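# Put the two closest-weight pistons in the tray

## Task

There are five pistons. Find the two whose weights are nearest to each other and set both inside the steel parts tray. None of the other three may touch the tray or hang over its edge. The tray must end up lying flat on the bench. Everything must stay in place without the robot holding it, so release the parts and move the grippers away at the end.

## Robot and tools

Robot and frame. Two arms, left_arm and right_arm, face each other across a table. The names are labels only and do not mean sides of an image. One scene frame is shared by both arms. Its origin is the table centre, the table surface is at z = +0.020 m, and +z is up. left_arm's base is on the +y side. Each result's state line lists, per arm, end_effector_position (metres), end_effector_quat_wxyz, and linear (m/s) and angular (rad/s) velocity. The printed hand position can be somewhat wrong, and more so when the arm is stretched far. The fingers point along the gripper's own +x axis and open and close along its y axis. The reported position is the midpoint between the finger pads, 3 to 4 cm short of the fingertips.

Joints. Each arm lists its joints in this order, and that order holds everywhere: waist, shoulder, elbow, wrist pitch, wrist yaw, wrist roll. The stated ranges in rad are: waist -3.054 to 3.054, shoulder 0.000 to 3.142, elbow 0.000 to 2.356, wrist pitch -1.571 to 1.571, wrist yaw -1.571 to 1.571, wrist roll -3.142 to 3.142. The true limits may differ by up to 0.010 rad either way.

Row format, used by both motion tools. A row is one flat list of 14 numbers, each in [-1, 1], and always covers both arms. The first 7 are left_arm: six joint offsets in the joint order above, then the gripper opening. The last 7 are the same for right_arm. Joint values are scaled so that 1.0 equals 0.9615 rad for waist, shoulder and elbow, 1.713 rad for wrist pitch, 1.767 rad for wrist yaw and 1.728 rad for wrist roll. The opening is absolute, not an offset: +1 is fully open, and empty fingers close at about -0.80. Values below that down to -1 close no further. A full close takes at least about 0.5 s.

execute_actions(actions). actions is a list of actions. Each action is a list of up to 15 rows, and each row lasts one 1/30 s control step. If an action has fewer rows, its last row is held until 15 steps have passed, so every action lasts 0.5 s. Joint numbers are offsets from the angles the arm had when that action began, not from the row before. For the first action in a call, they count from the last angles reported in this scene. If an action would push any joint more than 0.010 rad outward past its range end, it is rejected for both arms. If the call is malformed, or its first action fails that check, nothing runs at all. A joint asked to go beyond its real end is stopped there, and the result notes "joint sent to its limit". If that note is missing, it does not prove there is more room. Sending an empty list just returns the current state and images.

move(target, speed, blocking). target is one row of 14 numbers. Its joint offsets count from the "Joint positions" in the most recent result that showed them, and the openings are absolute and applied at the start. All joints move together and finish at the same moment, so the hand follows a curve. speed, in rad/s, is the top speed of whichever joint has the longest way to go: 0.01 to 2, default 0.5. A path lasts between 0.5 and 10 s and is cut off at 10 s. Nothing avoids obstacles or the other arm. Faster moves hit harder, and aiming further past a contact presses harder. The "move:" line reports how it ended (done, off_target, moving, held, fault), limits=held or limits=none, and each arm's joint farthest from its target. With blocking=false you get a reply after 0.5 s while the motion goes on. Use wait(0) to check on it. Until a result shows that the move has ended, you must call wait or stop before any other motion.

wait(seconds). Takes 0 to 10 seconds. The arms keep their last command, and a running move continues. stop() brakes a running move, and the arm needs some distance to do so. The fingers are not stopped.

zoom_image(camera, region). camera is cam_left_wrist or cam_right_wrist, both 504x504 wrist cameras. region is [x0, y0, x1, y1] in image pixels from the top-left corner, no larger than 504 by 504. It gives a closer view of the latest image.

finished_scene(scene). Pass the current scene's number. This cannot be undone, and the result reports whether the goal was met. If you reply without calling a tool, everything ends.

Result lines. "Joint positions" and "Joint velocities" give one block per arm: six joints (rad, rad/s), then the pad gap (m, m/s), which is 0.088 when fully open. "Joint targets" shows where the joints are currently being driven. grip_measured gives the opening on the command scale. It can be off by about 1 mm, and it reads up to 0.061 narrower when squeezing hard. To hold a part, command roughly 0.07 below grip_measured, or less for a lighter grip. Parts thinner than about 3 mm are gripped more weakly. "joint command not followed" means a clearance check altered some joint targets.

Motion realities. Each step, a joint's target stays within a set lead of its measured angle: 0.211 rad for waist, shoulder and elbow, 0.213 for wrist pitch, 0.267 for wrist yaw and 0.228 for wrist roll. Targets are also scaled back if the hand would jump more than 70 mm. Large changes therefore need several actions, and an unfinished motion may need to be sent again. Friction can leave joints short of their target, especially at long reach, so check the positions after each motion. The robot keeps its last command while you are thinking.

Hazards. Do not drop or knock anything off the table, and do not let the arms collide or press on each other. Load limits in N m are: waist 17.4, shoulder 21.6, elbow 21.5, wrist pitch 5.67, wrist yaw 5.65, wrist roll 5.3. A held object's weight counts toward them. Reaching a limit halts that arm for 10 s and cancels the rest of the call. Holding loads heats the motors. MOTOR HOT appears from 50 °C, and at 95 °C an OVER-TEMPERATURE FAULT holds the arm; if it does not cool in time, it goes limp. Held or loose parts may be tugged or pushed briefly. Avoid slams, slips and very hard pushes. Weigh the pistons gently, for example by lifting them, and place them without tipping the tray.

Each tool is called after "Call:" in YAML: its name, and indented under it one key for each argument.

## Session

I'll start by checking the state.

Call:
execute_actions:
  actions: []

Scene clock: 0.00 s.
left_arm: end_effector_position=(+0.3685, +0.4243, +0.3172) grip_measured=+0.829 end_effector_quat_wxyz=(+0.741, -0.157, +0.614, -0.220) end_effector_velocity=(+0.000, +0.000, -0.001) end_effector_angular_velocity=(+0.008, -0.001, +0.004) | right_arm: end_effector_position=(-0.2983, -0.1984, +0.2842) grip_measured=+0.840 end_effector_quat_wxyz=(-0.109, -0.634, -0.098, +0.759) end_effector_velocity=(+0.002, -0.001, +0.000) end_effector_angular_velocity=(-0.012, -0.001, -0.009)
Joint names: [waist, shoulder, elbow, wrist pitch, wrist yaw, wrist roll]
Joint positions: left_arm=[ 1.848  1.598  1.424 -1.39   0.571  0.358  0.08 ] | right_arm=[ 0.681  1.971  2.027 -1.522 -0.144 -0.995  0.08 ]
Joint velocities: left_arm=[-0.002 -0.002 -0.002  0.007 -0.007 -0.007  0.   ] | right_arm=[-0.002 -0.002 -0.002 -0.007 -0.007  0.007  0.   ]
Motor temperatures (°C, as the motors report them): left_arm=[24 24 24 26 24 23] | right_arm=[25 22 24 25 25 24]
Heat: left arm: hottest wrist pitch 26 °C (+0.0 °C/min); right arm: hottest waist 25 °C (+0.0 °C/min).
Joint targets: left_arm=[1.848 1.598 1.424 -1.390 0.571 0.358] | right_arm=[0.681 1.971 2.027 -1.522 -0.144 -0.995]

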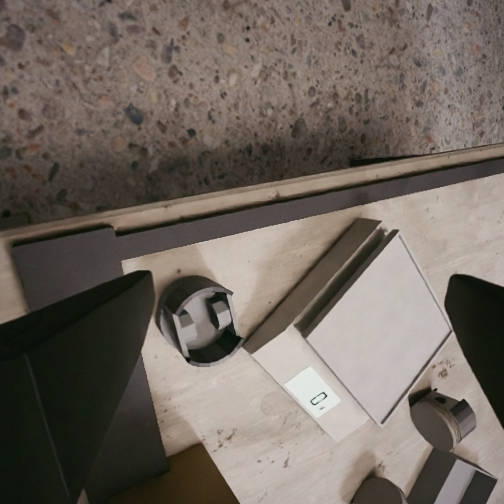

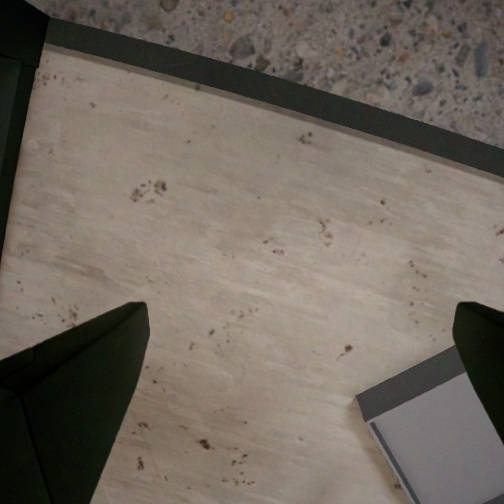

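Call:
move:
  target: [-0.832,0,0,0,0,0,1, -0.708,0,0,0,0,0,1]
  speed: 0.8

Scene clock: 4.83 s.
left_arm: end_effector_position=(+0.2777, +0.2170, +0.3172) grip_measured=+0.989 end_effector_quat_wxyz=(+0.598, +0.093, +0.627, -0.491) end_effector_velocity=(-0.004, -0.001, +0.001) end_effector_angular_velocity=(-0.001, +0.013, -0.001) | right_arm: end_effector_position=(-0.0825, -0.0571, +0.2842) grip_measured=+1.000 end_effector_quat_wxyz=(+0.150, -0.631, +0.119, +0.752) end_effector_velocity=(+0.005, -0.001, -0.000) end_effector_angular_velocity=(+0.000, -0.024, +0.017)
Joint names: [waist, shoulder, elbow, wrist pitch, wrist yaw, wrist roll]
Joint positions: left_arm=[ 1.051  1.598  1.424 -1.39   0.571  0.358  0.087] | right_arm=[ 0.003  1.971  2.027 -1.522 -0.144 -0.995  0.088]
Joint velocities: left_arm=[-0.007 -0.002 -0.002 -0.007  0.007 -0.007 -0.   ] | right_arm=[-0.002 -0.002 -0.002 -0.007  0.022 -0.022  0.   ]
Motor temperatures (°C, as the motors report them): left_arm=[24 25 25 26 24 23] | right_arm=[25 24 24 26 25 24]
Heat: left arm: hottest wrist pitch 26 °C (+0.0 °C/min); right arm: hottest wrist pitch 26 °C (+0.0 °C/min).
Joint targets: left_arm=[1.048 1.598 1.424 -1.390 0.571 0.358] | right_arm=[0.001 1.971 2.027 -1.522 -0.144 -0.995]
move: done; limits=none; left_arm: farthest joint: the waist, 0.003 radians from its target (0.800 radians at the start); right_arm: farthest joint: the waist, 0.003 radians from its target (0.681 radians at the start)

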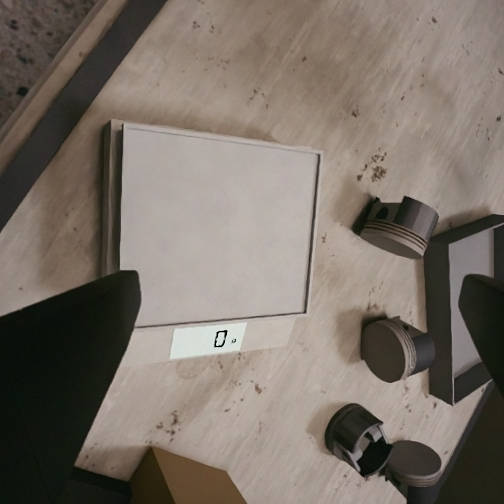

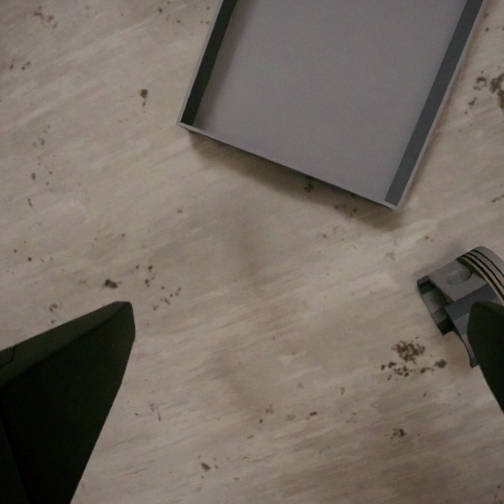

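Call:
move:
  target: [-0.729,-0.622,0.079,-0.064,-0.323,-0.207,1, -0.315,-1.0,-0.548,0.013,0.0815,0.576,1]
  speed: 0.8

Scene clock: 8.57 s.
left_arm: end_effector_position=(+0.1379, +0.2567, +0.4367) grip_measured=+0.989 end_effector_quat_wxyz=(+0.714, +0.279, +0.395, -0.506) end_effector_velocity=(-0.003, +0.004, -0.001) end_effector_angular_velocity=(+0.008, +0.030, +0.025) | right_arm: end_effector_position=(+0.0302, -0.2500, +0.3920) grip_measured=+1.000 end_effector_quat_wxyz=(+0.652, -0.321, +0.360, +0.584) end_effector_velocity=(-0.001, -0.005, -0.004) end_effector_angular_velocity=(-0.026, +0.013, -0.005)
Joint names: [waist, shoulder, elbow, wrist pitch, wrist yaw, wrist roll]
Joint positions: left_arm=[ 0.354  1.003  1.491 -1.497  0.003  0.004  0.087] | right_arm=[-0.297  1.015  1.51  -1.502 -0.004 -0.003  0.088]
Joint velocities: left_arm=[-0.002 -0.002  0.002 -0.022  0.007 -0.037 -0.   ] | right_arm=[-0.002 -0.002 -0.007 -0.022 -0.007  0.007  0.   ]
Motor temperatures (°C, as the motors report them): left_arm=[24 25 25 26 24 23] | right_arm=[25 25 25 26 25 24]
Heat: left arm: hottest wrist pitch 26 °C (+0.0 °C/min); right arm: hottest wrist pitch 26 °C (+7.0 °C/min).
Joint targets: left_arm=[0.351 0.999 1.500 -1.500 0.000 0.001] | right_arm=[-0.300 1.010 1.500 -1.500 0.000 0.001]
move: done; limits=none; left_arm: farthest joint: the elbow, 0.009 radians from its target (0.076 radians at the start); right_arm: farthest joint: the elbow, 0.010 radians from its target (0.527 radians at the start)

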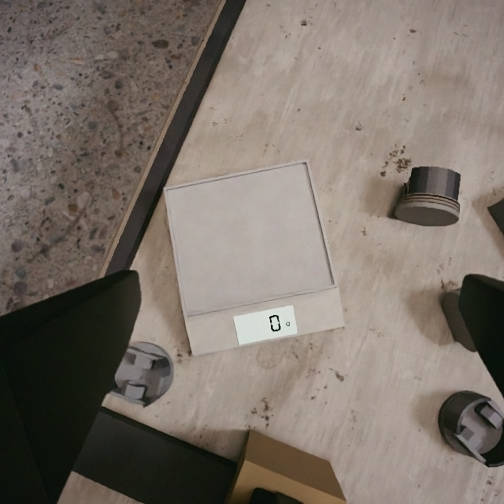

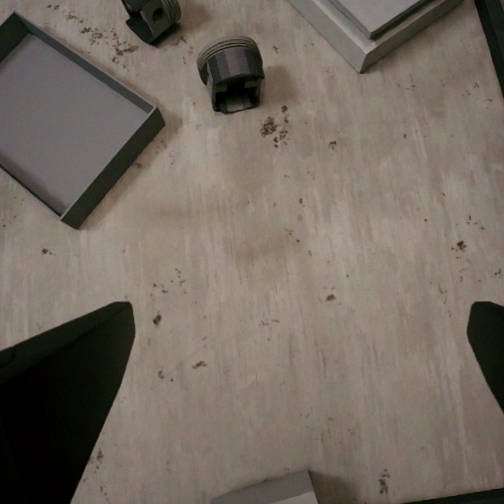

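Call:
move:
  target: [-0.68,0,0,0,0,0,1, 0.2,0.3,0.2,0.1,0,0,1]
  speed: 0.8

Scene clock: 14.40 s.
left_arm: end_effector_position=(+0.0214, +0.2548, +0.4367) grip_measured=+0.989 end_effector_quat_wxyz=(+0.516, +0.390, +0.285, -0.708) end_effector_velocity=(+0.000, +0.002, -0.001) end_effector_angular_velocity=(+0.009, +0.003, +0.015) | right_arm: end_effector_position=(-0.0116, -0.1540, +0.4127) grip_measured=+1.000 end_effector_quat_wxyz=(+0.606, -0.329, +0.305, +0.656) end_effector_velocity=(-0.000, -0.001, -0.002) end_effector_angular_velocity=(-0.013, +0.009, -0.004)
Joint names: [waist, shoulder, elbow, wrist pitch, wrist yaw, wrist roll]
Joint positions: left_arm=[-0.297  1.003  1.491 -1.497  0.003  0.004  0.087] | right_arm=[-0.108  1.294  1.694 -1.332 -0.004 -0.002  0.088]
Joint velocities: left_arm=[-0.007 -0.002 -0.002 -0.007 -0.007 -0.022  0.   ] | right_arm=[-0.002  0.002 -0.002 -0.007 -0.007  0.007  0.   ]
Motor temperatures (°C, as the motors report them): left_arm=[24 25 26 27 24 23] | right_arm=[25 24 25 26 25 24]
Heat: left arm: hottest wrist pitch 27 °C (+4.2 °C/min); right arm: hottest wrist pitch 26 °C (+4.2 °C/min).
Joint targets: left_arm=[-0.300 1.003 1.491 -1.497 0.003 0.004] | right_arm=[-0.104 1.304 1.702 -1.330 -0.004 -0.003]
move: done; limits=none; left_arm: farthest joint: the waist, 0.003 radians from its target (0.654 radians at the start); right_arm: farthest joint: the shoulder, 0.010 radians from its target (0.288 radians at the start)

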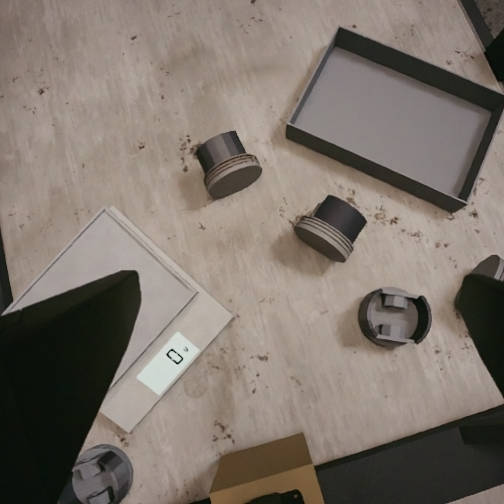

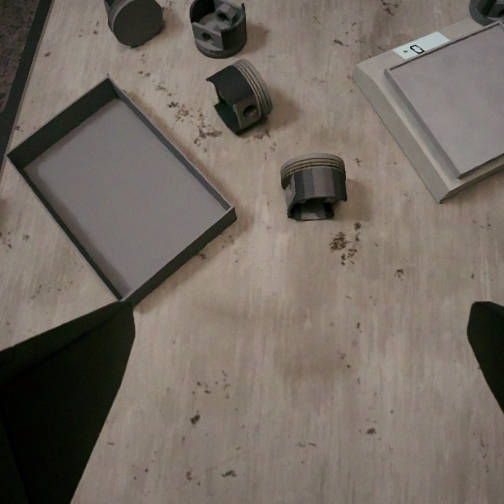

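Call:
zoom_image:
  camera: "cam_left_wrist"
  region: [180, 120, 504, 360]

Call:
zoom_image:
  camera: "cam_right_wrist"
  region: [90, 0, 370, 230]

Region (180, 120, 504, 360) of cam_left_wrist's 504x504 image, scaled by 1.556, with more detail than that image has; it fills the top 373 rows of this view, and the rest is white.

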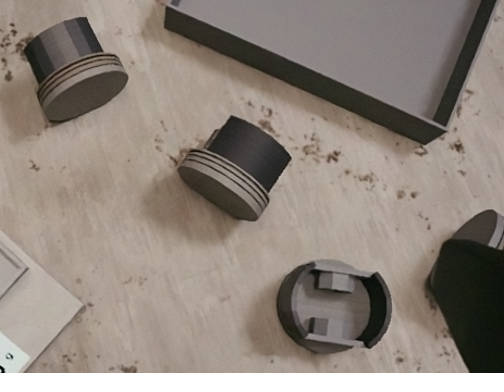

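Region (90, 0, 370, 230) of cam_right_wrist's 504x504 image, scaled by 1.800, with more detail than that image has; it fills the top 414 rows of this view, and the rest is white.

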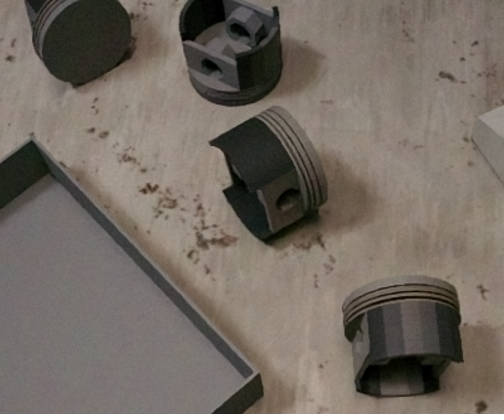

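Call:
move:
  target: [-0.22,0.834,-0.345,0.334,0,0.177,1, 0,0,0,0,0,0,1]
  speed: 0.8

Scene clock: 21.03 s.
left_arm: end_effector_position=(-0.0794, +0.1533, +0.1754) grip_measured=+0.989 end_effector_quat_wxyz=(+0.262, +0.652, +0.256, -0.664) end_effector_velocity=(-0.001, +0.003, +0.000) end_effector_angular_velocity=(+0.010, +0.003, +0.005) | right_arm: end_effector_position=(-0.0116, -0.1540, +0.4127) grip_measured=+1.000 end_effector_quat_wxyz=(+0.606, -0.329, +0.305, +0.656) end_effector_velocity=(-0.000, +0.001, +0.001) end_effector_angular_velocity=(+0.007, +0.002, +0.008)
Joint names: [waist, shoulder, elbow, wrist pitch, wrist yaw, wrist roll]
Joint positions: left_arm=[-0.505  1.796  1.171 -0.928  0.003  0.307  0.087] | right_arm=[-0.108  1.294  1.694 -1.332 -0.004 -0.002  0.088]
Joint velocities: left_arm=[-0.002 -0.002 -0.002 -0.007  0.007 -0.007 -0.   ] | right_arm=[-0.002 -0.002 -0.002  0.007 -0.007 -0.007  0.   ]
Motor temperatures (°C, as the motors report them): left_arm=[24 25 26 27 24 23] | right_arm=[25 24 26 27 25 24]
Heat: left arm: hottest wrist pitch 27 °C (+2.9 °C/min); right arm: hottest wrist pitch 27 °C (+5.7 °C/min).
Joint targets: left_arm=[-0.508 1.804 1.159 -0.925 0.003 0.310] | right_arm=[-0.108 1.294 1.694 -1.332 -0.004 -0.002]
move: off_target (left_arm); limits=none; left_arm: farthest joint: the elbow, 0.012 radians from its target (0.332 radians at the start); right_arm: farthest joint: the waist, 0.000 radians from its target (0.000 radians at the start)

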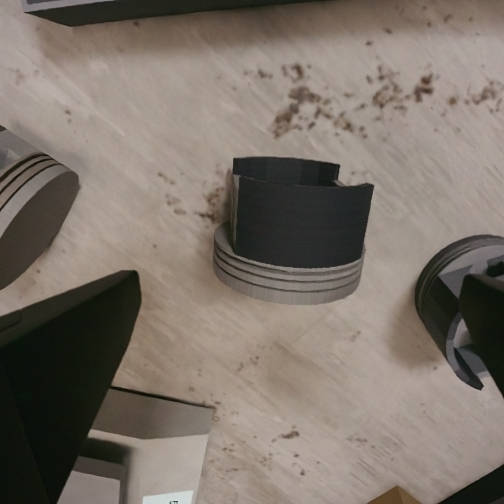

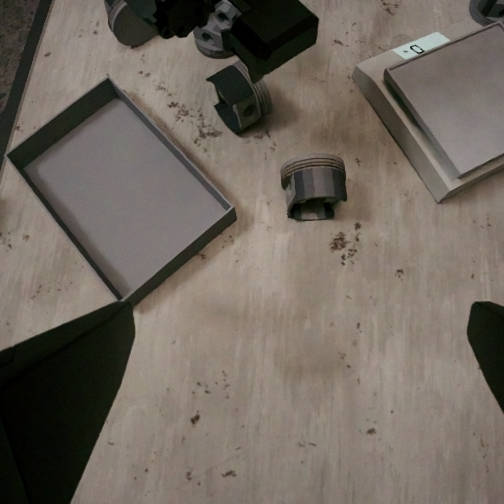

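Call:
move:
  target: [0.015,0.2595,-0.188,0.2305,0,0.03,1, 0,0,0,0,0,0,1]
  speed: 0.5

Scene clock: 23.27 s.
left_arm: end_effector_position=(-0.0753, +0.1532, +0.0683) grip_measured=+0.989 end_effector_quat_wxyz=(+0.245, +0.663, +0.248, -0.663) end_effector_velocity=(+0.002, +0.002, -0.001) end_effector_angular_velocity=(+0.007, -0.012, +0.020) | right_arm: end_effector_position=(-0.0116, -0.1540, +0.4127) grip_measured=+1.000 end_effector_quat_wxyz=(+0.606, -0.329, +0.305, +0.656) end_effector_velocity=(-0.000, -0.002, -0.001) end_effector_angular_velocity=(-0.008, +0.010, -0.004)
Joint names: [waist, shoulder, elbow, wrist pitch, wrist yaw, wrist roll]
Joint positions: left_arm=[-0.494  2.036  1.    -0.536  0.003  0.355  0.087] | right_arm=[-0.108  1.294  1.694 -1.332 -0.004 -0.002  0.088]
Joint velocities: left_arm=[-0.002  0.002 -0.002 -0.007 -0.007 -0.022 -0.   ] | right_arm=[-0.002 -0.002 -0.002 -0.007 -0.007  0.007  0.   ]
Motor temperatures (°C, as the motors report them): left_arm=[24 25 26 27 24 23] | right_arm=[25 24 26 27 25 24]
Heat: left arm: hottest wrist pitch 27 °C (+2.6 °C/min); right arm: hottest wrist pitch 27 °C (+5.2 °C/min).
Joint targets: left_arm=[-0.491 2.045 0.990 -0.533 0.003 0.359] | right_arm=[-0.108 1.294 1.694 -1.332 -0.004 -0.002]
move: done; limits=none; left_arm: farthest joint: the elbow, 0.010 radians from its target (0.181 radians at the start); right_arm: farthest joint: the waist, 0.000 radians from its target (0.000 radians at the start)

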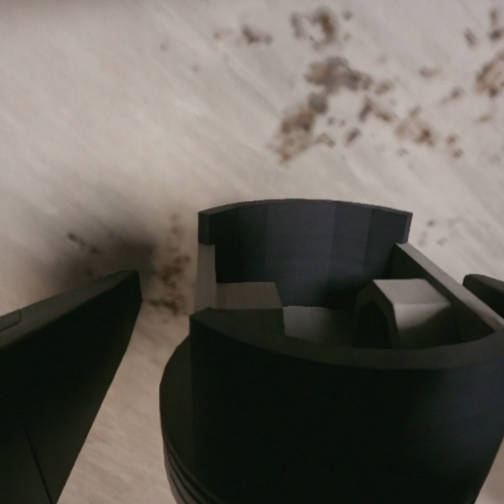

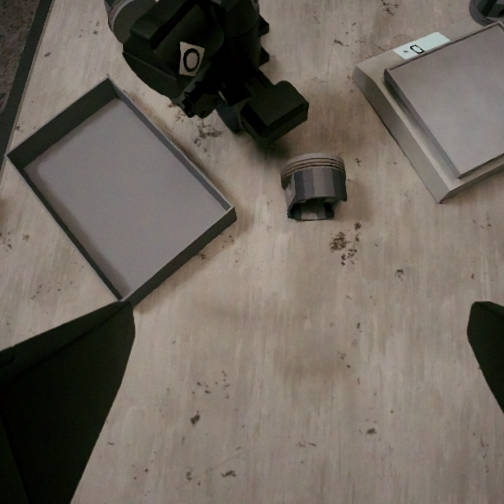

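Call:
execute_actions:
  actions:
    - [[0,0,0,0,0,0,0.8,0,0,0,0,0,0,1],[0,0,0,0,0,0,0.7,0,0,0,0,0,0,1],[0,0,0,0,0,0,0.6,0,0,0,0,0,0,1],[0,0,0,0,0,0,0.5,0,0,0,0,0,0,1],[0,0,0,0,0,0,0.45,0,0,0,0,0,0,1],[0,0,0,0,0,0,0.4,0,0,0,0,0,0,1],[0,0,0,0,0,0,0.35,0,0,0,0,0,0,1],[0,0,0,0,0,0,0.3,0,0,0,0,0,0,1],[0,0,0,0,0,0,0.25,0,0,0,0,0,0,1],[0,0,0,0,0,0,0.2,0,0,0,0,0,0,1],[0,0,0,0,0,0,0.15,0,0,0,0,0,0,1],[0,0,0,0,0,0,0.1,0,0,0,0,0,0,1]]

Scene clock: 24.20 s.
left_arm: end_effector_position=(-0.0753, +0.1533, +0.0683) grip_measured=+0.571 end_effector_quat_wxyz=(+0.245, +0.663, +0.248, -0.663) end_effector_velocity=(+0.005, +0.003, +0.000) end_effector_angular_velocity=(+0.009, -0.030, +0.005) | right_arm: end_effector_position=(-0.0116, -0.1540, +0.4127) grip_measured=+1.000 end_effector_quat_wxyz=(+0.606, -0.329, +0.305, +0.656) end_effector_velocity=(+0.001, +0.003, +0.003) end_effector_angular_velocity=(+0.023, -0.006, +0.015)
Joint names: [waist, shoulder, elbow, wrist pitch, wrist yaw, wrist roll]
Joint positions: left_arm=[-0.494  2.036  1.    -0.536  0.003  0.355  0.067] | right_arm=[-0.108  1.294  1.694 -1.332 -0.004 -0.002  0.088]
Joint velocities: left_arm=[-0.002 -0.002 -0.002 -0.022 -0.022 -0.007 -0.   ] | right_arm=[-0.007 -0.002 -0.002  0.022 -0.007 -0.022  0.   ]
Motor temperatures (°C, as the motors report them): left_arm=[24 25 26 27 24 23] | right_arm=[25 24 27 27 25 24]
Heat: left arm: hottest wrist pitch 27 °C (+2.5 °C/min); right arm: hottest elbow 27 °C (+5.0 °C/min).
Joint targets: left_arm=[-0.494 2.036 1.000 -0.536 0.003 0.355] | right_arm=[-0.108 1.294 1.694 -1.332 -0.004 -0.002]

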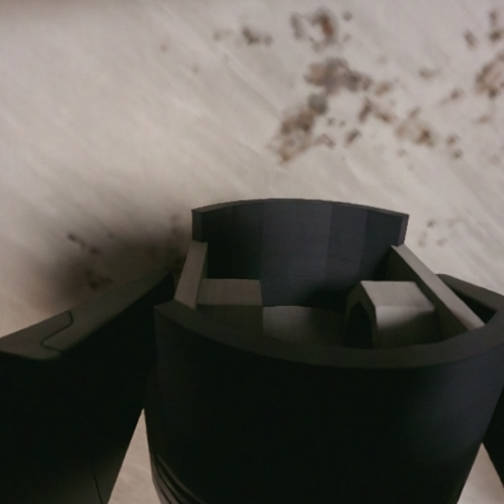

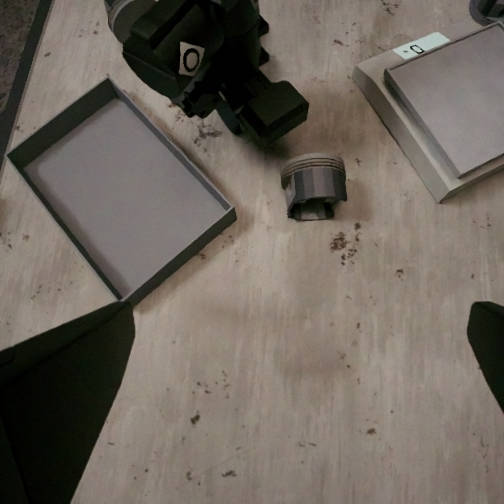

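Call:
execute_actions:
  actions:
    - [[0,0,0,0,0,0,0.85,0,0,0,0,0,0,1],[0,0,0,0,0,0,0.85,0,0,0,0,0,0,1],[0,0,0,0,0,0,0.85,0,0,0,0,0,0,1],[0,0,0,0,0,0,0.85,0,0,0,0,0,0,1],[0,0,0,0,0,0,0.85,0,0,0,0,0,0,1],[-0.003,0.008,0.013,-0.003,0,0,0.85,0,0,0,0,0,0,1],[-0.007,0.017,0.026,-0.006,0,0,0.85,0,0,0,0,0,0,1],[-0.010,0.025,0.039,-0.008,0,0,0.85,0,0,0,0,0,0,1],[-0.014,0.034,0.052,-0.011,0,0,0.85,0,0,0,0,0,0,1],[-0.017,0.0423,0.0655,-0.014,0,0,0.85,0,0,0,0,0,0,1]]

Scene clock: 25.80 s.
left_arm: end_effector_position=(-0.0843, +0.1460, +0.0687) grip_measured=+0.839 end_effector_quat_wxyz=(+0.241, +0.663, +0.243, -0.665) end_effector_velocity=(-0.010, -0.008, +0.003) end_effector_angular_velocity=(-0.010, -0.003, -0.010) | right_arm: end_effector_position=(-0.0116, -0.1540, +0.4127) grip_measured=+1.000 end_effector_quat_wxyz=(+0.606, -0.329, +0.305, +0.656) end_effector_velocity=(-0.000, -0.004, -0.003) end_effector_angular_velocity=(-0.021, -0.009, +0.020)
Joint names: [waist, shoulder, elbow, wrist pitch, wrist yaw, wrist roll]
Joint positions: left_arm=[-0.507  2.064  1.048 -0.554  0.003  0.355  0.08 ] | right_arm=[-0.108  1.294  1.694 -1.332 -0.004 -0.002  0.088]
Joint velocities: left_arm=[-0.017  0.022  0.051 -0.022 -0.007 -0.007  0.003] | right_arm=[-0.002 -0.002 -0.002 -0.022 -0.007 -0.022  0.   ]
Motor temperatures (°C, as the motors report them): left_arm=[24 26 26 27 24 23] | right_arm=[25 24 27 27 25 24]
Heat: left arm: hottest wrist pitch 27 °C (+2.3 °C/min); right arm: hottest elbow 27 °C (+4.7 °C/min).
Joint targets: left_arm=[-0.510 2.077 1.063 -0.560 0.003 0.355] | right_arm=[-0.108 1.294 1.694 -1.332 -0.004 -0.002]

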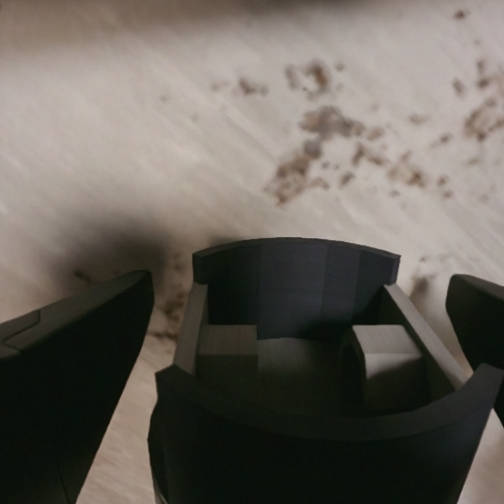

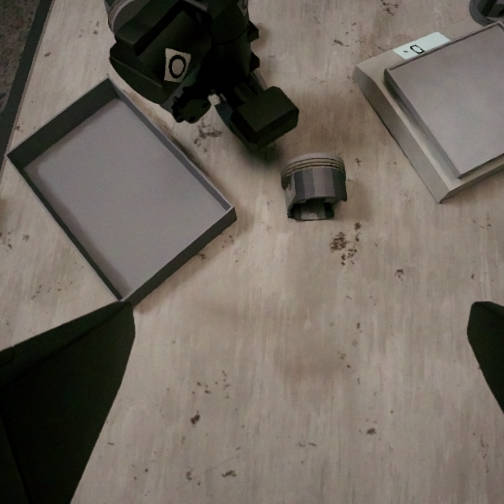

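Call:
execute_actions:
  actions:
    - [[0,0.004,0.005,0,0,0,0.7,0,0,0,0,0,0,1],[0,0.004,0.005,0,0,0,0.6,0,0,0,0,0,0,1],[0,0.004,0.005,0,0,0,0.5,0,0,0,0,0,0,1],[0,0.004,0.005,0,0,0,0.45,0,0,0,0,0,0,1],[0,0.004,0.005,0,0,0,0.4,0,0,0,0,0,0,1],[0,0.004,0.005,0,0,0,0.35,0,0,0,0,0,0,1],[0,0.004,0.005,0,0,0,0.3,0,0,0,0,0,0,1],[0,0.004,0.005,0,0,0,0.25,0,0,0,0,0,0,1],[0,0.004,0.005,0,0,0,0.2,0,0,0,0,0,0,1],[0,0.004,0.005,0,0,0,0.15,0,0,0,0,0,0,1],[0,0.004,0.005,0,0,0,0.1,0,0,0,0,0,0,1]]

Scene clock: 26.70 s.
left_arm: end_effector_position=(-0.0846, +0.1456, +0.0681) grip_measured=+0.289 end_effector_quat_wxyz=(+0.241, +0.664, +0.243, -0.665) end_effector_velocity=(+0.003, -0.000, +0.002) end_effector_angular_velocity=(-0.009, -0.020, +0.005) | right_arm: end_effector_position=(-0.0116, -0.1540, +0.4127) grip_measured=+1.000 end_effector_quat_wxyz=(+0.606, -0.329, +0.305, +0.656) end_effector_velocity=(+0.002, +0.001, +0.001) end_effector_angular_velocity=(+0.007, -0.001, -0.013)
Joint names: [waist, shoulder, elbow, wrist pitch, wrist yaw, wrist roll]
Joint positions: left_arm=[-0.508  2.068  1.053 -0.557  0.003  0.355  0.053] | right_arm=[-0.108  1.294  1.694 -1.332 -0.004 -0.002  0.088]
Joint velocities: left_arm=[-0.002 -0.007 -0.002 -0.007 -0.022 -0.007 -0.   ] | right_arm=[-0.002 -0.002 -0.002  0.007  0.007  0.007  0.   ]
Motor temperatures (°C, as the motors report them): left_arm=[24 26 26 27 24 23] | right_arm=[25 24 27 27 25 24]
Heat: left arm: hottest wrist pitch 27 °C (+2.2 °C/min); right arm: hottest elbow 27 °C (+4.5 °C/min).
Joint targets: left_arm=[-0.507 2.068 1.053 -0.554 0.003 0.355] | right_arm=[-0.108 1.294 1.694 -1.332 -0.004 -0.002]

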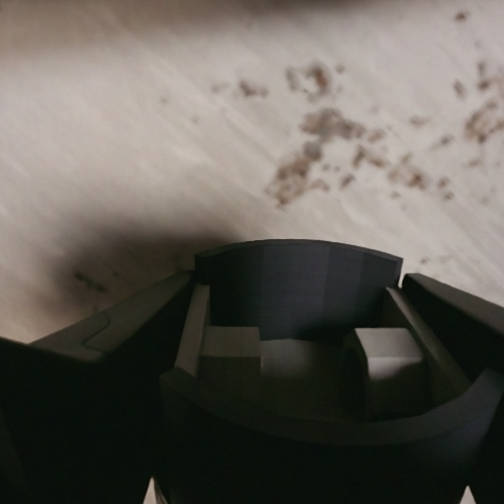

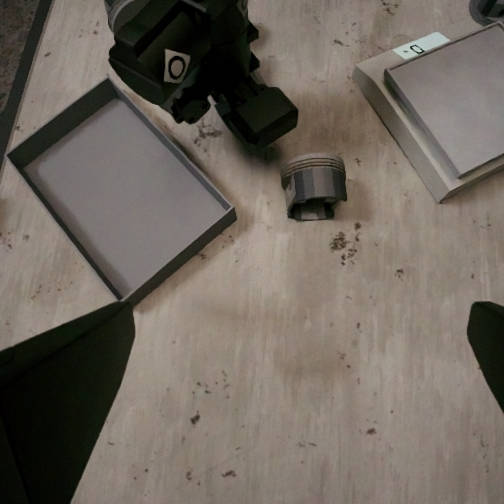

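Call:
move:
  target: [0.1,-0.279,0.083,-0.1905,0,0,0.2, 0,0,0,0,0,0,1]
  speed: 0.5

Call:
move:
  target: [0.98,0,0,0,0,-0.205,0.2, 0,0,0,0,0,0,1]
  speed: 0.9

Scene clock: 29.53 s.
left_arm: end_effector_position=(-0.0508, +0.1470, +0.1580) grip_measured=+0.289 end_effector_quat_wxyz=(+0.271, +0.653, +0.274, -0.652) end_effector_velocity=(-0.003, +0.000, +0.000) end_effector_angular_velocity=(+0.002, +0.023, +0.010) | right_arm: end_effector_position=(-0.0116, -0.1540, +0.4127) grip_measured=+1.000 end_effector_quat_wxyz=(+0.606, -0.329, +0.305, +0.656) end_effector_velocity=(-0.000, +0.001, +0.001) end_effector_angular_velocity=(+0.007, +0.002, +0.008)
Joint names: [waist, shoulder, elbow, wrist pitch, wrist yaw, wrist roll]
Joint positions: left_arm=[-0.415  1.814  1.118 -0.879  0.003  0.355  0.053] | right_arm=[-0.108  1.294  1.694 -1.332 -0.004 -0.002  0.088]
Joint velocities: left_arm=[ 0.002 -0.002 -0.002  0.007  0.022 -0.007 -0.   ] | right_arm=[-0.002 -0.002 -0.002  0.007 -0.007 -0.007  0.   ]
Motor temperatures (°C, as the motors report them): left_arm=[24 27 26 27 24 23] | right_arm=[25 24 27 27 25 24]
Heat: left arm: hottest shoulder 27 °C (+2.0 °C/min); right arm: hottest elbow 27 °C (+4.1 °C/min).
Joint targets: left_arm=[-0.412 1.800 1.132 -0.883 0.003 0.355] | right_arm=[-0.108 1.294 1.694 -1.332 -0.004 -0.002]
move: off_target (left_arm); limits=none; left_arm: farthest joint: the elbow, 0.015 radians from its target (0.080 radians at the start); right_arm: farthest joint: the waist, 0.000 radians from its target (0.000 radians at the start)

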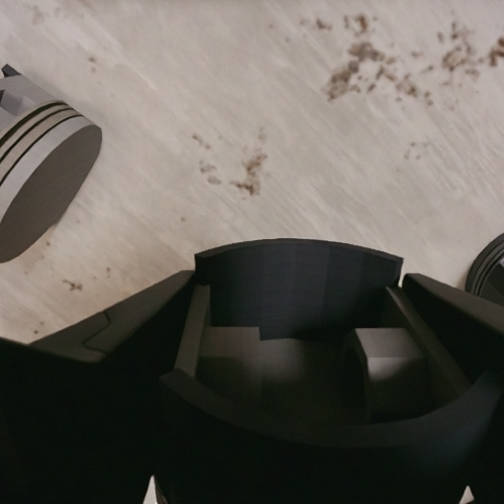

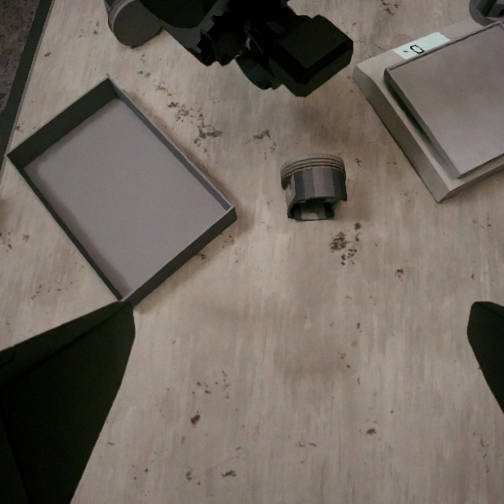

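Scene clock: 31.20 s.
left_arm: end_effector_position=(+0.2288, +0.1593, +0.1580) grip_measured=+0.289 end_effector_quat_wxyz=(+0.608, +0.358, +0.612, -0.358) end_effector_velocity=(+0.002, +0.004, +0.000) end_effector_angular_velocity=(+0.010, -0.003, +0.015) | right_arm: end_effector_position=(-0.0116, -0.1540, +0.4127) grip_measured=+1.000 end_effector_quat_wxyz=(+0.606, -0.329, +0.305, +0.656) end_effector_velocity=(-0.000, -0.003, +0.000) end_effector_angular_velocity=(-0.003, +0.010, -0.004)
Joint names: [waist, shoulder, elbow, wrist pitch, wrist yaw, wrist roll]
Joint positions: left_arm=[ 0.524  1.814  1.118 -0.879  0.002  0.004  0.053] | right_arm=[-0.108  1.294  1.694 -1.332 -0.004 -0.002  0.088]
Joint velocities: left_arm=[ 0.007 -0.002 -0.002 -0.007 -0.007 -0.007 -0.   ] | right_arm=[-0.002 -0.007 -0.002 -0.007 -0.007  0.007  0.   ]
Motor temperatures (°C, as the motors report them): left_arm=[24 27 26 27 24 23] | right_arm=[25 24 27 27 25 24]
Heat: left arm: hottest shoulder 27 °C (+1.9 °C/min); right arm: hottest elbow 27 °C (+3.8 °C/min).
Joint targets: left_arm=[0.528 1.814 1.118 -0.879 0.003 0.001] | right_arm=[-0.108 1.294 1.694 -1.332 -0.004 -0.002]
move: done; limits=none; left_arm: farthest joint: the wrist roll, 0.004 radians from its target (0.355 radians at the start); right_arm: farthest joint: the waist, 0.000 radians from its target (0.000 radians at the start)

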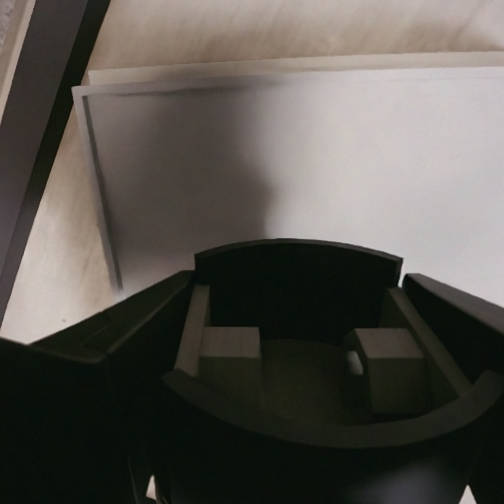

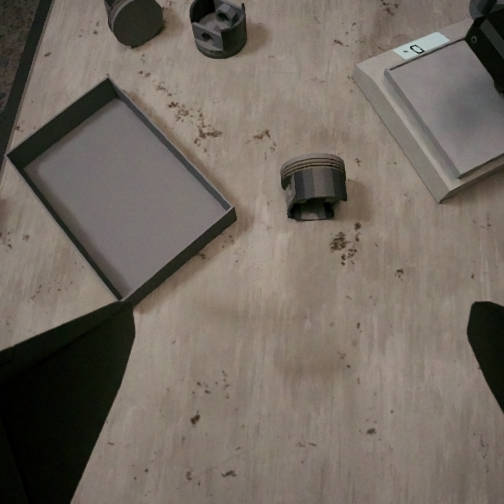

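Call:
move:
  target: [0,0.084,-0.0905,0.0946,0,0,0.2, -0.25,0,0,0.05,0,0,1]
  speed: 0.3

Scene clock: 33.10 s.
left_arm: end_effector_position=(+0.2292, +0.1590, +0.1272) grip_measured=+0.289 end_effector_quat_wxyz=(+0.612, +0.356, +0.609, -0.359) end_effector_velocity=(-0.003, +0.006, -0.001) end_effector_angular_velocity=(+0.027, +0.007, +0.005) | right_arm: end_effector_position=(+0.0568, -0.1427, +0.4243) grip_measured=+1.000 end_effector_quat_wxyz=(+0.693, -0.266, +0.313, +0.592) end_effector_velocity=(-0.001, -0.002, -0.001) end_effector_angular_velocity=(-0.007, +0.003, +0.024)
Joint names: [waist, shoulder, elbow, wrist pitch, wrist yaw, wrist roll]
Joint positions: left_arm=[ 0.525  1.867  1.049 -0.746  0.002  0.004  0.053] | right_arm=[-0.344  1.294  1.694 -1.248 -0.004 -0.002  0.088]
Joint velocities: left_arm=[-0.002 -0.002 -0.007 -0.022 -0.007 -0.007  0.   ] | right_arm=[-0.007 -0.002 -0.002 -0.007 -0.022 -0.022  0.   ]
Motor temperatures (°C, as the motors report them): left_arm=[24 27 26 27 24 23] | right_arm=[25 24 27 28 25 24]
Heat: left arm: hottest shoulder 27 °C (+1.8 °C/min); right arm: hottest wrist pitch 28 °C (+5.4 °C/min).
Joint targets: left_arm=[0.524 1.895 1.031 -0.717 0.002 0.004] | right_arm=[-0.348 1.294 1.694 -1.246 -0.004 -0.002]
move: off_target (left_arm); limits=none; left_arm: farthest joint: the wrist pitch, 0.029 radians from its target (0.162 radians at the start); right_arm: farthest joint: the waist, 0.004 radians from its target (0.241 radians at the start)

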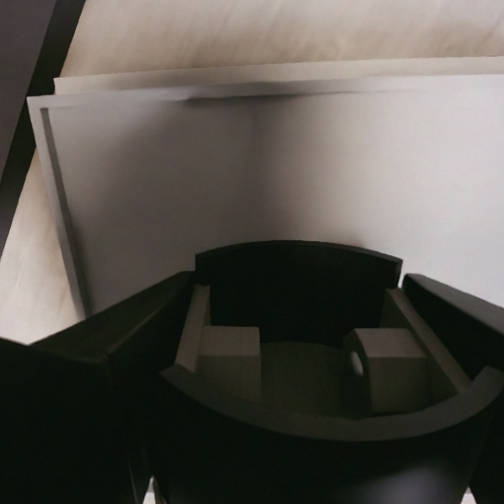

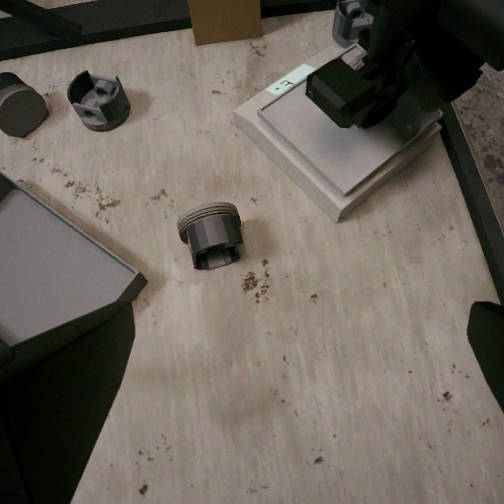

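Call:
move:
  target: [0,0,0,0,0,0,0.55, 0.25,0,0,0,0,0,1]
  speed: 0.5

Call:
zoom_image:
  camera: "cam_right_wrist"
  region: [344, 20, 504, 140]

Scene clock: 37.27 s.
left_arm: end_effector_position=(+0.2296, +0.1585, +0.1271) grip_measured=+0.547 end_effector_quat_wxyz=(+0.613, +0.355, +0.608, -0.359) end_effector_velocity=(-0.001, +0.002, +0.000) end_effector_angular_velocity=(+0.010, -0.003, -0.010) | right_arm: end_effector_position=(-0.0127, -0.1397, +0.4243) grip_measured=+1.000 end_effector_quat_wxyz=(+0.619, -0.301, +0.280, +0.670) end_effector_velocity=(-0.004, -0.006, -0.004) end_effector_angular_velocity=(-0.024, +0.020, +0.012)
Joint names: [waist, shoulder, elbow, wrist pitch, wrist yaw, wrist roll]
Joint positions: left_arm=[ 0.525  1.868  1.049 -0.743  0.001  0.004  0.066] | right_arm=[-0.108  1.294  1.694 -1.248 -0.004 -0.002  0.088]
Joint velocities: left_arm=[-0.002 -0.002 -0.002 -0.007 -0.007  0.007 -0.   ] | right_arm=[ 0.002 -0.007 -0.007 -0.022 -0.022  0.007  0.   ]
Motor temperatures (°C, as the motors report them): left_arm=[24 27 26 28 24 23] | right_arm=[25 25 28 28 25 24]
Heat: left arm: hottest wrist pitch 28 °C (+3.2 °C/min); right arm: hottest elbow 28 °C (+4.8 °C/min).
Joint targets: left_arm=[0.525 1.867 1.049 -0.746 0.002 0.004] | right_arm=[-0.104 1.294 1.694 -1.248 -0.004 -0.002]
move: done; limits=none; left_arm: farthest joint: the wrist pitch, 0.003 radians from its target (0.000 radians at the start); right_arm: farthest joint: the waist, 0.004 radians from its target (0.241 radians at the start)

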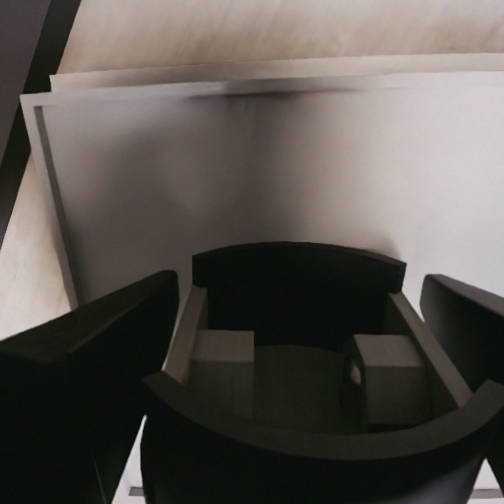

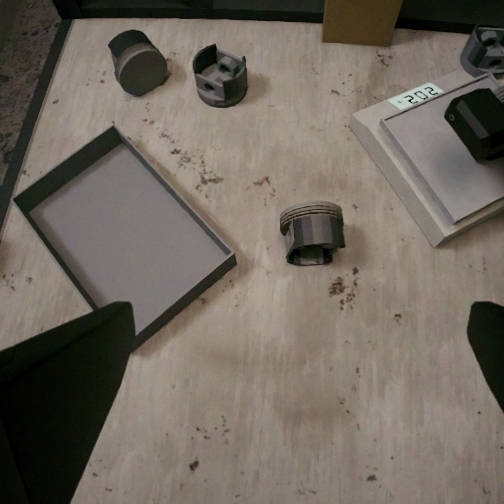

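Region (344, 20, 504, 140) of cam_right_wrist's 504x504 image, scaled by 3.150, with more detail than that image has; it fills the top 378 rows of this view, and the rest is white.

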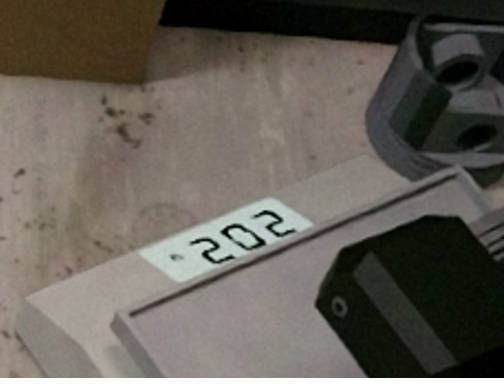

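Call:
execute_actions:
  actions:
    - [[0,0,0,0,0,0,0.45,0,0,0,0,0,0,1],[0,0,0,0,0,0,0.4,0,0,0,0,0,0,1],[0,0,0,0,0,0,0.35,0,0,0,0,0,0,1],[0,0,0,0,0,0,0.3,0,0,0,0,0,0,1],[0,0,0,0,0,0,0.25,0,0,0,0,0,0,1],[0,0,0,0,0,0,0.2,0,0,0,0,0,0,1],[0,0,0,0,0,0,0.2,0,0,0,0,0,0,1],[0,0,0,0,0,0,0.2,0,0,0,0,0,0,1],[0,0,0,0,0,0,0.2,0,0,0,0,0,0,1],[0,0,0.01,0,0,0,0.2,0,0,0,0,0,0,1],[0,0,0.02,-0.005,0,0,0.2,0,0,0,0,0,0,1],[0,0,0.03,-0.01,0,0,0.2,0,0,0,0,0,0,1],[0,0,0.04,-0.013,0,0,0.2,0,0,0,0,0,0,1]]

Scene clock: 40.60 s.
left_arm: end_effector_position=(+0.2302, +0.1573, +0.1296) grip_measured=+0.288 end_effector_quat_wxyz=(+0.612, +0.356, +0.608, -0.359) end_effector_velocity=(+0.007, -0.009, +0.018) end_effector_angular_velocity=(+0.010, -0.003, +0.024) | right_arm: end_effector_position=(-0.0128, -0.1397, +0.4243) grip_measured=+1.000 end_effector_quat_wxyz=(+0.619, -0.301, +0.279, +0.670) end_effector_velocity=(-0.000, -0.001, -0.003) end_effector_angular_velocity=(-0.012, -0.000, +0.008)
Joint names: [waist, shoulder, elbow, wrist pitch, wrist yaw, wrist roll]
Joint positions: left_arm=[ 0.525  1.868  1.06  -0.756  0.002  0.004  0.053] | right_arm=[-0.107  1.294  1.694 -1.248 -0.004 -0.002  0.088]
Joint velocities: left_arm=[ 0.002  0.002  0.09  -0.095 -0.007 -0.022 -0.   ] | right_arm=[-0.002  0.002 -0.002 -0.007 -0.007 -0.007  0.   ]
Motor temperatures (°C, as the motors report them): left_arm=[24 28 26 28 24 23] | right_arm=[25 25 28 28 25 24]
Heat: left arm: hottest shoulder 28 °C (+3.0 °C/min); right arm: hottest elbow 28 °C (+4.4 °C/min).
Joint targets: left_arm=[0.525 1.868 1.087 -0.765 0.001 0.004] | right_arm=[-0.108 1.294 1.694 -1.248 -0.004 -0.002]

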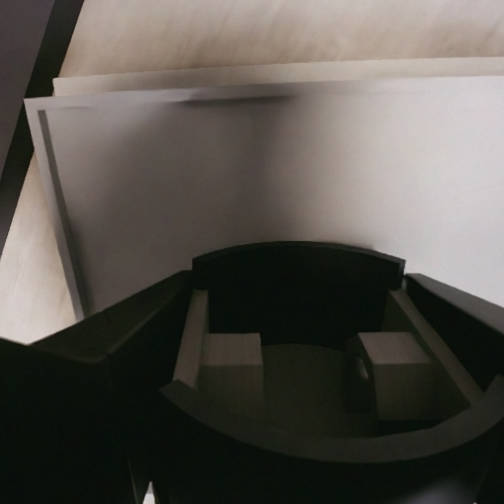

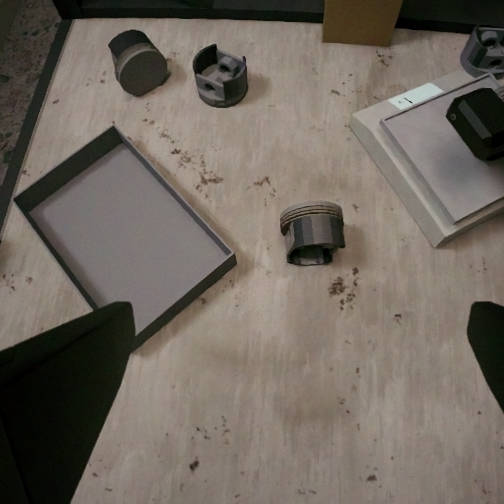

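Call:
move:
  target: [0.0863,0.1282,0.1903,-0.0327,0,0.046,0.2, 0,0,0,0,0,0,1]
  speed: 0.4

Scene clock: 42.07 s.
left_arm: end_effector_position=(+0.2709, +0.1418, +0.1291) grip_measured=+0.288 end_effector_quat_wxyz=(+0.612, +0.355, +0.610, -0.357) end_effector_velocity=(-0.002, -0.000, -0.000) end_effector_angular_velocity=(+0.002, +0.010, +0.005) | right_arm: end_effector_position=(-0.0128, -0.1397, +0.4243) grip_measured=+1.000 end_effector_quat_wxyz=(+0.619, -0.301, +0.279, +0.670) end_effector_velocity=(-0.000, -0.002, -0.003) end_effector_angular_velocity=(-0.011, -0.010, +0.019)
Joint names: [waist, shoulder, elbow, wrist pitch, wrist yaw, wrist roll]
Joint positions: left_arm=[ 0.605  1.986  1.227 -0.808  0.002  0.08   0.053] | right_arm=[-0.107  1.294  1.694 -1.248 -0.004 -0.002  0.088]
Joint velocities: left_arm=[-0.002  0.002  0.002 -0.007  0.007 -0.007 -0.   ] | right_arm=[-0.002 -0.002 -0.007 -0.007 -0.007 -0.022  0.   ]
Motor temperatures (°C, as the motors report them): left_arm=[24 28 26 28 24 23] | right_arm=[25 25 28 28 25 24]
Heat: left arm: hottest shoulder 28 °C (+2.9 °C/min); right arm: hottest elbow 28 °C (+4.3 °C/min).
Joint targets: left_arm=[0.608 1.991 1.243 -0.812 0.002 0.084] | right_arm=[-0.107 1.294 1.694 -1.248 -0.004 -0.002]
move: off_target (left_arm); limits=none; left_arm: farthest joint: the elbow, 0.016 radians from its target (0.172 radians at the start); right_arm: farthest joint: the waist, 0.000 radians from its target (0.000 radians at the start)

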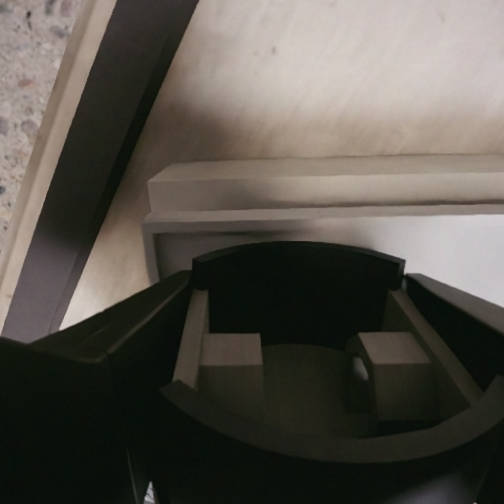

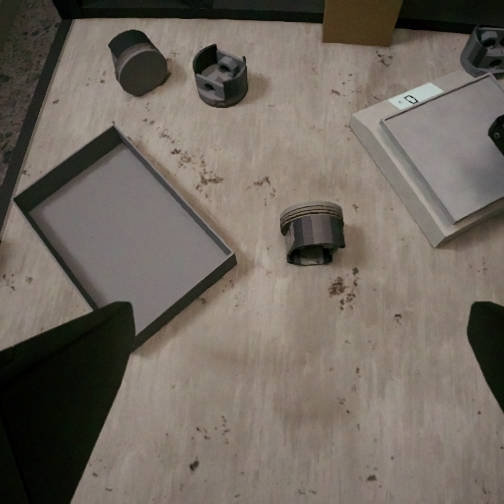

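Call:
execute_actions:
  actions:
    - [[0,0.006,0,0,0,0,0.2,0,0,0,0,0,0,1],[0,0.012,0,0,0,0,0.2,0,0,0,0,0,0,1],[0,0.012,0,0,0,0,0.2,0,0,0,0,0,0,1],[0,0.012,0,0,0,0,0.2,0,0,0,0,0,0,1],[0,0.012,0,0,0,0,0.2,0,0,0,0,0,0,1],[0,0.012,0,0,0,0,0.2,0,0,0,0,0,0,1],[0,0.01,0,0,0,0,0.4,0,0,0,0,0,0,1],[0,0.008,0,0,0,0,0.6,0,0,0,0,0,0,1]]

Call:
move:
  target: [0,-0.114,0.1657,-0.145,0,0,0.6, 0,0,0,0,0,0,1]
  speed: 0.6

Scene clock: 45.07 s.
left_arm: end_effector_position=(+0.2708, +0.1419, +0.1283) grip_measured=+0.566 end_effector_quat_wxyz=(+0.611, +0.356, +0.611, -0.357) end_effector_velocity=(-0.003, +0.001, -0.001) end_effector_angular_velocity=(+0.006, +0.013, +0.005) | right_arm: end_effector_position=(-0.0128, -0.1397, +0.4243) grip_measured=+1.000 end_effector_quat_wxyz=(+0.619, -0.301, +0.279, +0.670) end_effector_velocity=(-0.003, +0.000, +0.001) end_effector_angular_velocity=(+0.006, +0.022, +0.007)
Joint names: [waist, shoulder, elbow, wrist pitch, wrist yaw, wrist roll]
Joint positions: left_arm=[ 0.605  1.989  1.227 -0.808  0.002  0.081  0.067] | right_arm=[-0.107  1.294  1.694 -1.248 -0.004 -0.002  0.088]
Joint velocities: left_arm=[-0.002  0.002 -0.002 -0.007  0.007 -0.007  0.014] | right_arm=[-0.002 -0.002 -0.002  0.007 -0.022  0.007  0.   ]
Motor temperatures (°C, as the motors report them): left_arm=[24 28 27 28 24 23] | right_arm=[25 25 28 28 25 24]
Heat: left arm: hottest shoulder 28 °C (+2.7 °C/min); right arm: hottest elbow 28 °C (+4.0 °C/min).
Joint targets: left_arm=[0.605 1.994 1.227 -0.808 0.002 0.081] | right_arm=[-0.107 1.294 1.694 -1.248 -0.004 -0.002]

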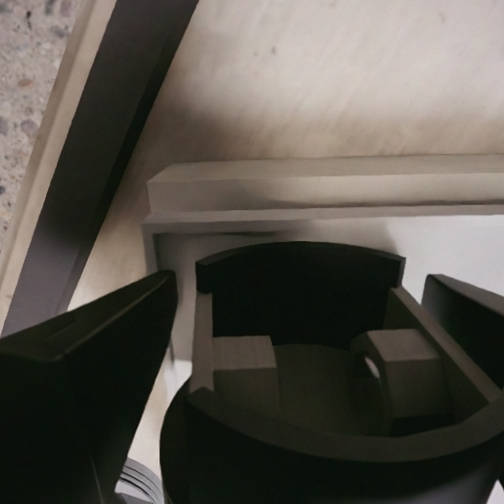

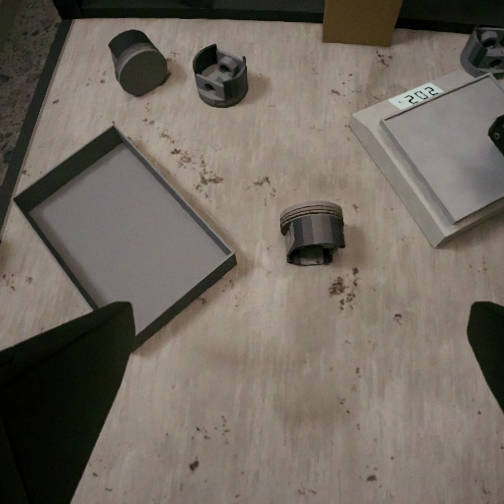

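Scene clock: 46.13 s.
left_arm: end_effector_position=(+0.2707, +0.1420, +0.1958) grip_measured=+0.597 end_effector_quat_wxyz=(+0.612, +0.355, +0.610, -0.357) end_effector_velocity=(+0.001, +0.003, +0.000) end_effector_angular_velocity=(+0.018, -0.014, +0.020) | right_arm: end_effector_position=(-0.0128, -0.1397, +0.4243) grip_measured=+1.000 end_effector_quat_wxyz=(+0.619, -0.301, +0.279, +0.670) end_effector_velocity=(-0.001, -0.002, -0.001) end_effector_angular_velocity=(-0.008, +0.011, +0.013)
Joint names: [waist, shoulder, elbow, wrist pitch, wrist yaw, wrist roll]
Joint positions: left_arm=[ 0.605  1.886  1.374 -1.054  0.002  0.081  0.068] | right_arm=[-0.107  1.294  1.694 -1.248 -0.004 -0.002  0.088]
Joint velocities: left_arm=[-0.002 -0.002 -0.002 -0.007 -0.022 -0.022 -0.   ] | right_arm=[-0.007 -0.002 -0.002 -0.007 -0.022 -0.007  0.   ]
Motor temperatures (°C, as the motors report them): left_arm=[24 29 27 28 24 23] | right_arm=[25 25 28 28 25 24]
Heat: left arm: hottest shoulder 29 °C (+3.9 °C/min); right arm: hottest elbow 28 °C (+3.9 °C/min).
Joint targets: left_arm=[0.605 1.879 1.386 -1.057 0.002 0.081] | right_arm=[-0.107 1.294 1.694 -1.248 -0.004 -0.002]
move: off_target (left_arm); limits=none; left_arm: farthest joint: the elbow, 0.012 radians from its target (0.159 radians at the start); right_arm: farthest joint: the waist, 0.000 radians from its target (0.000 radians at the start)

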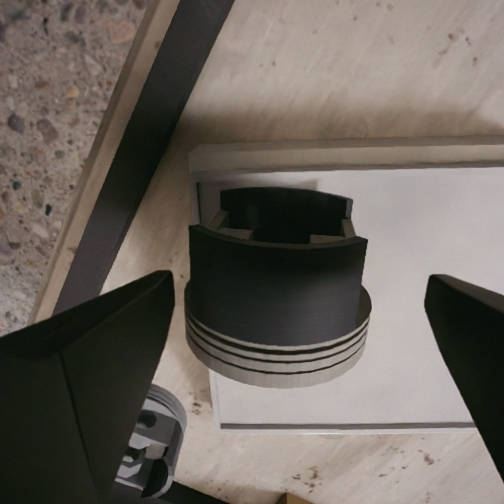

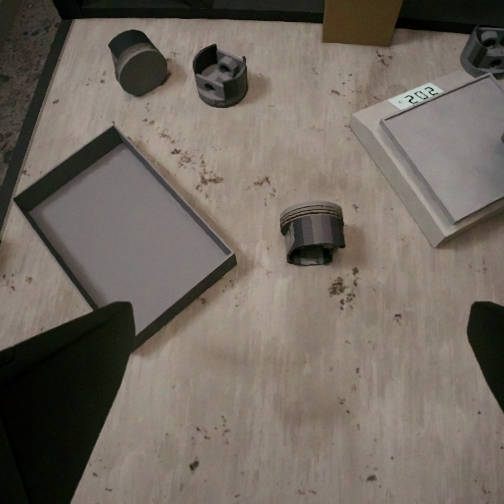

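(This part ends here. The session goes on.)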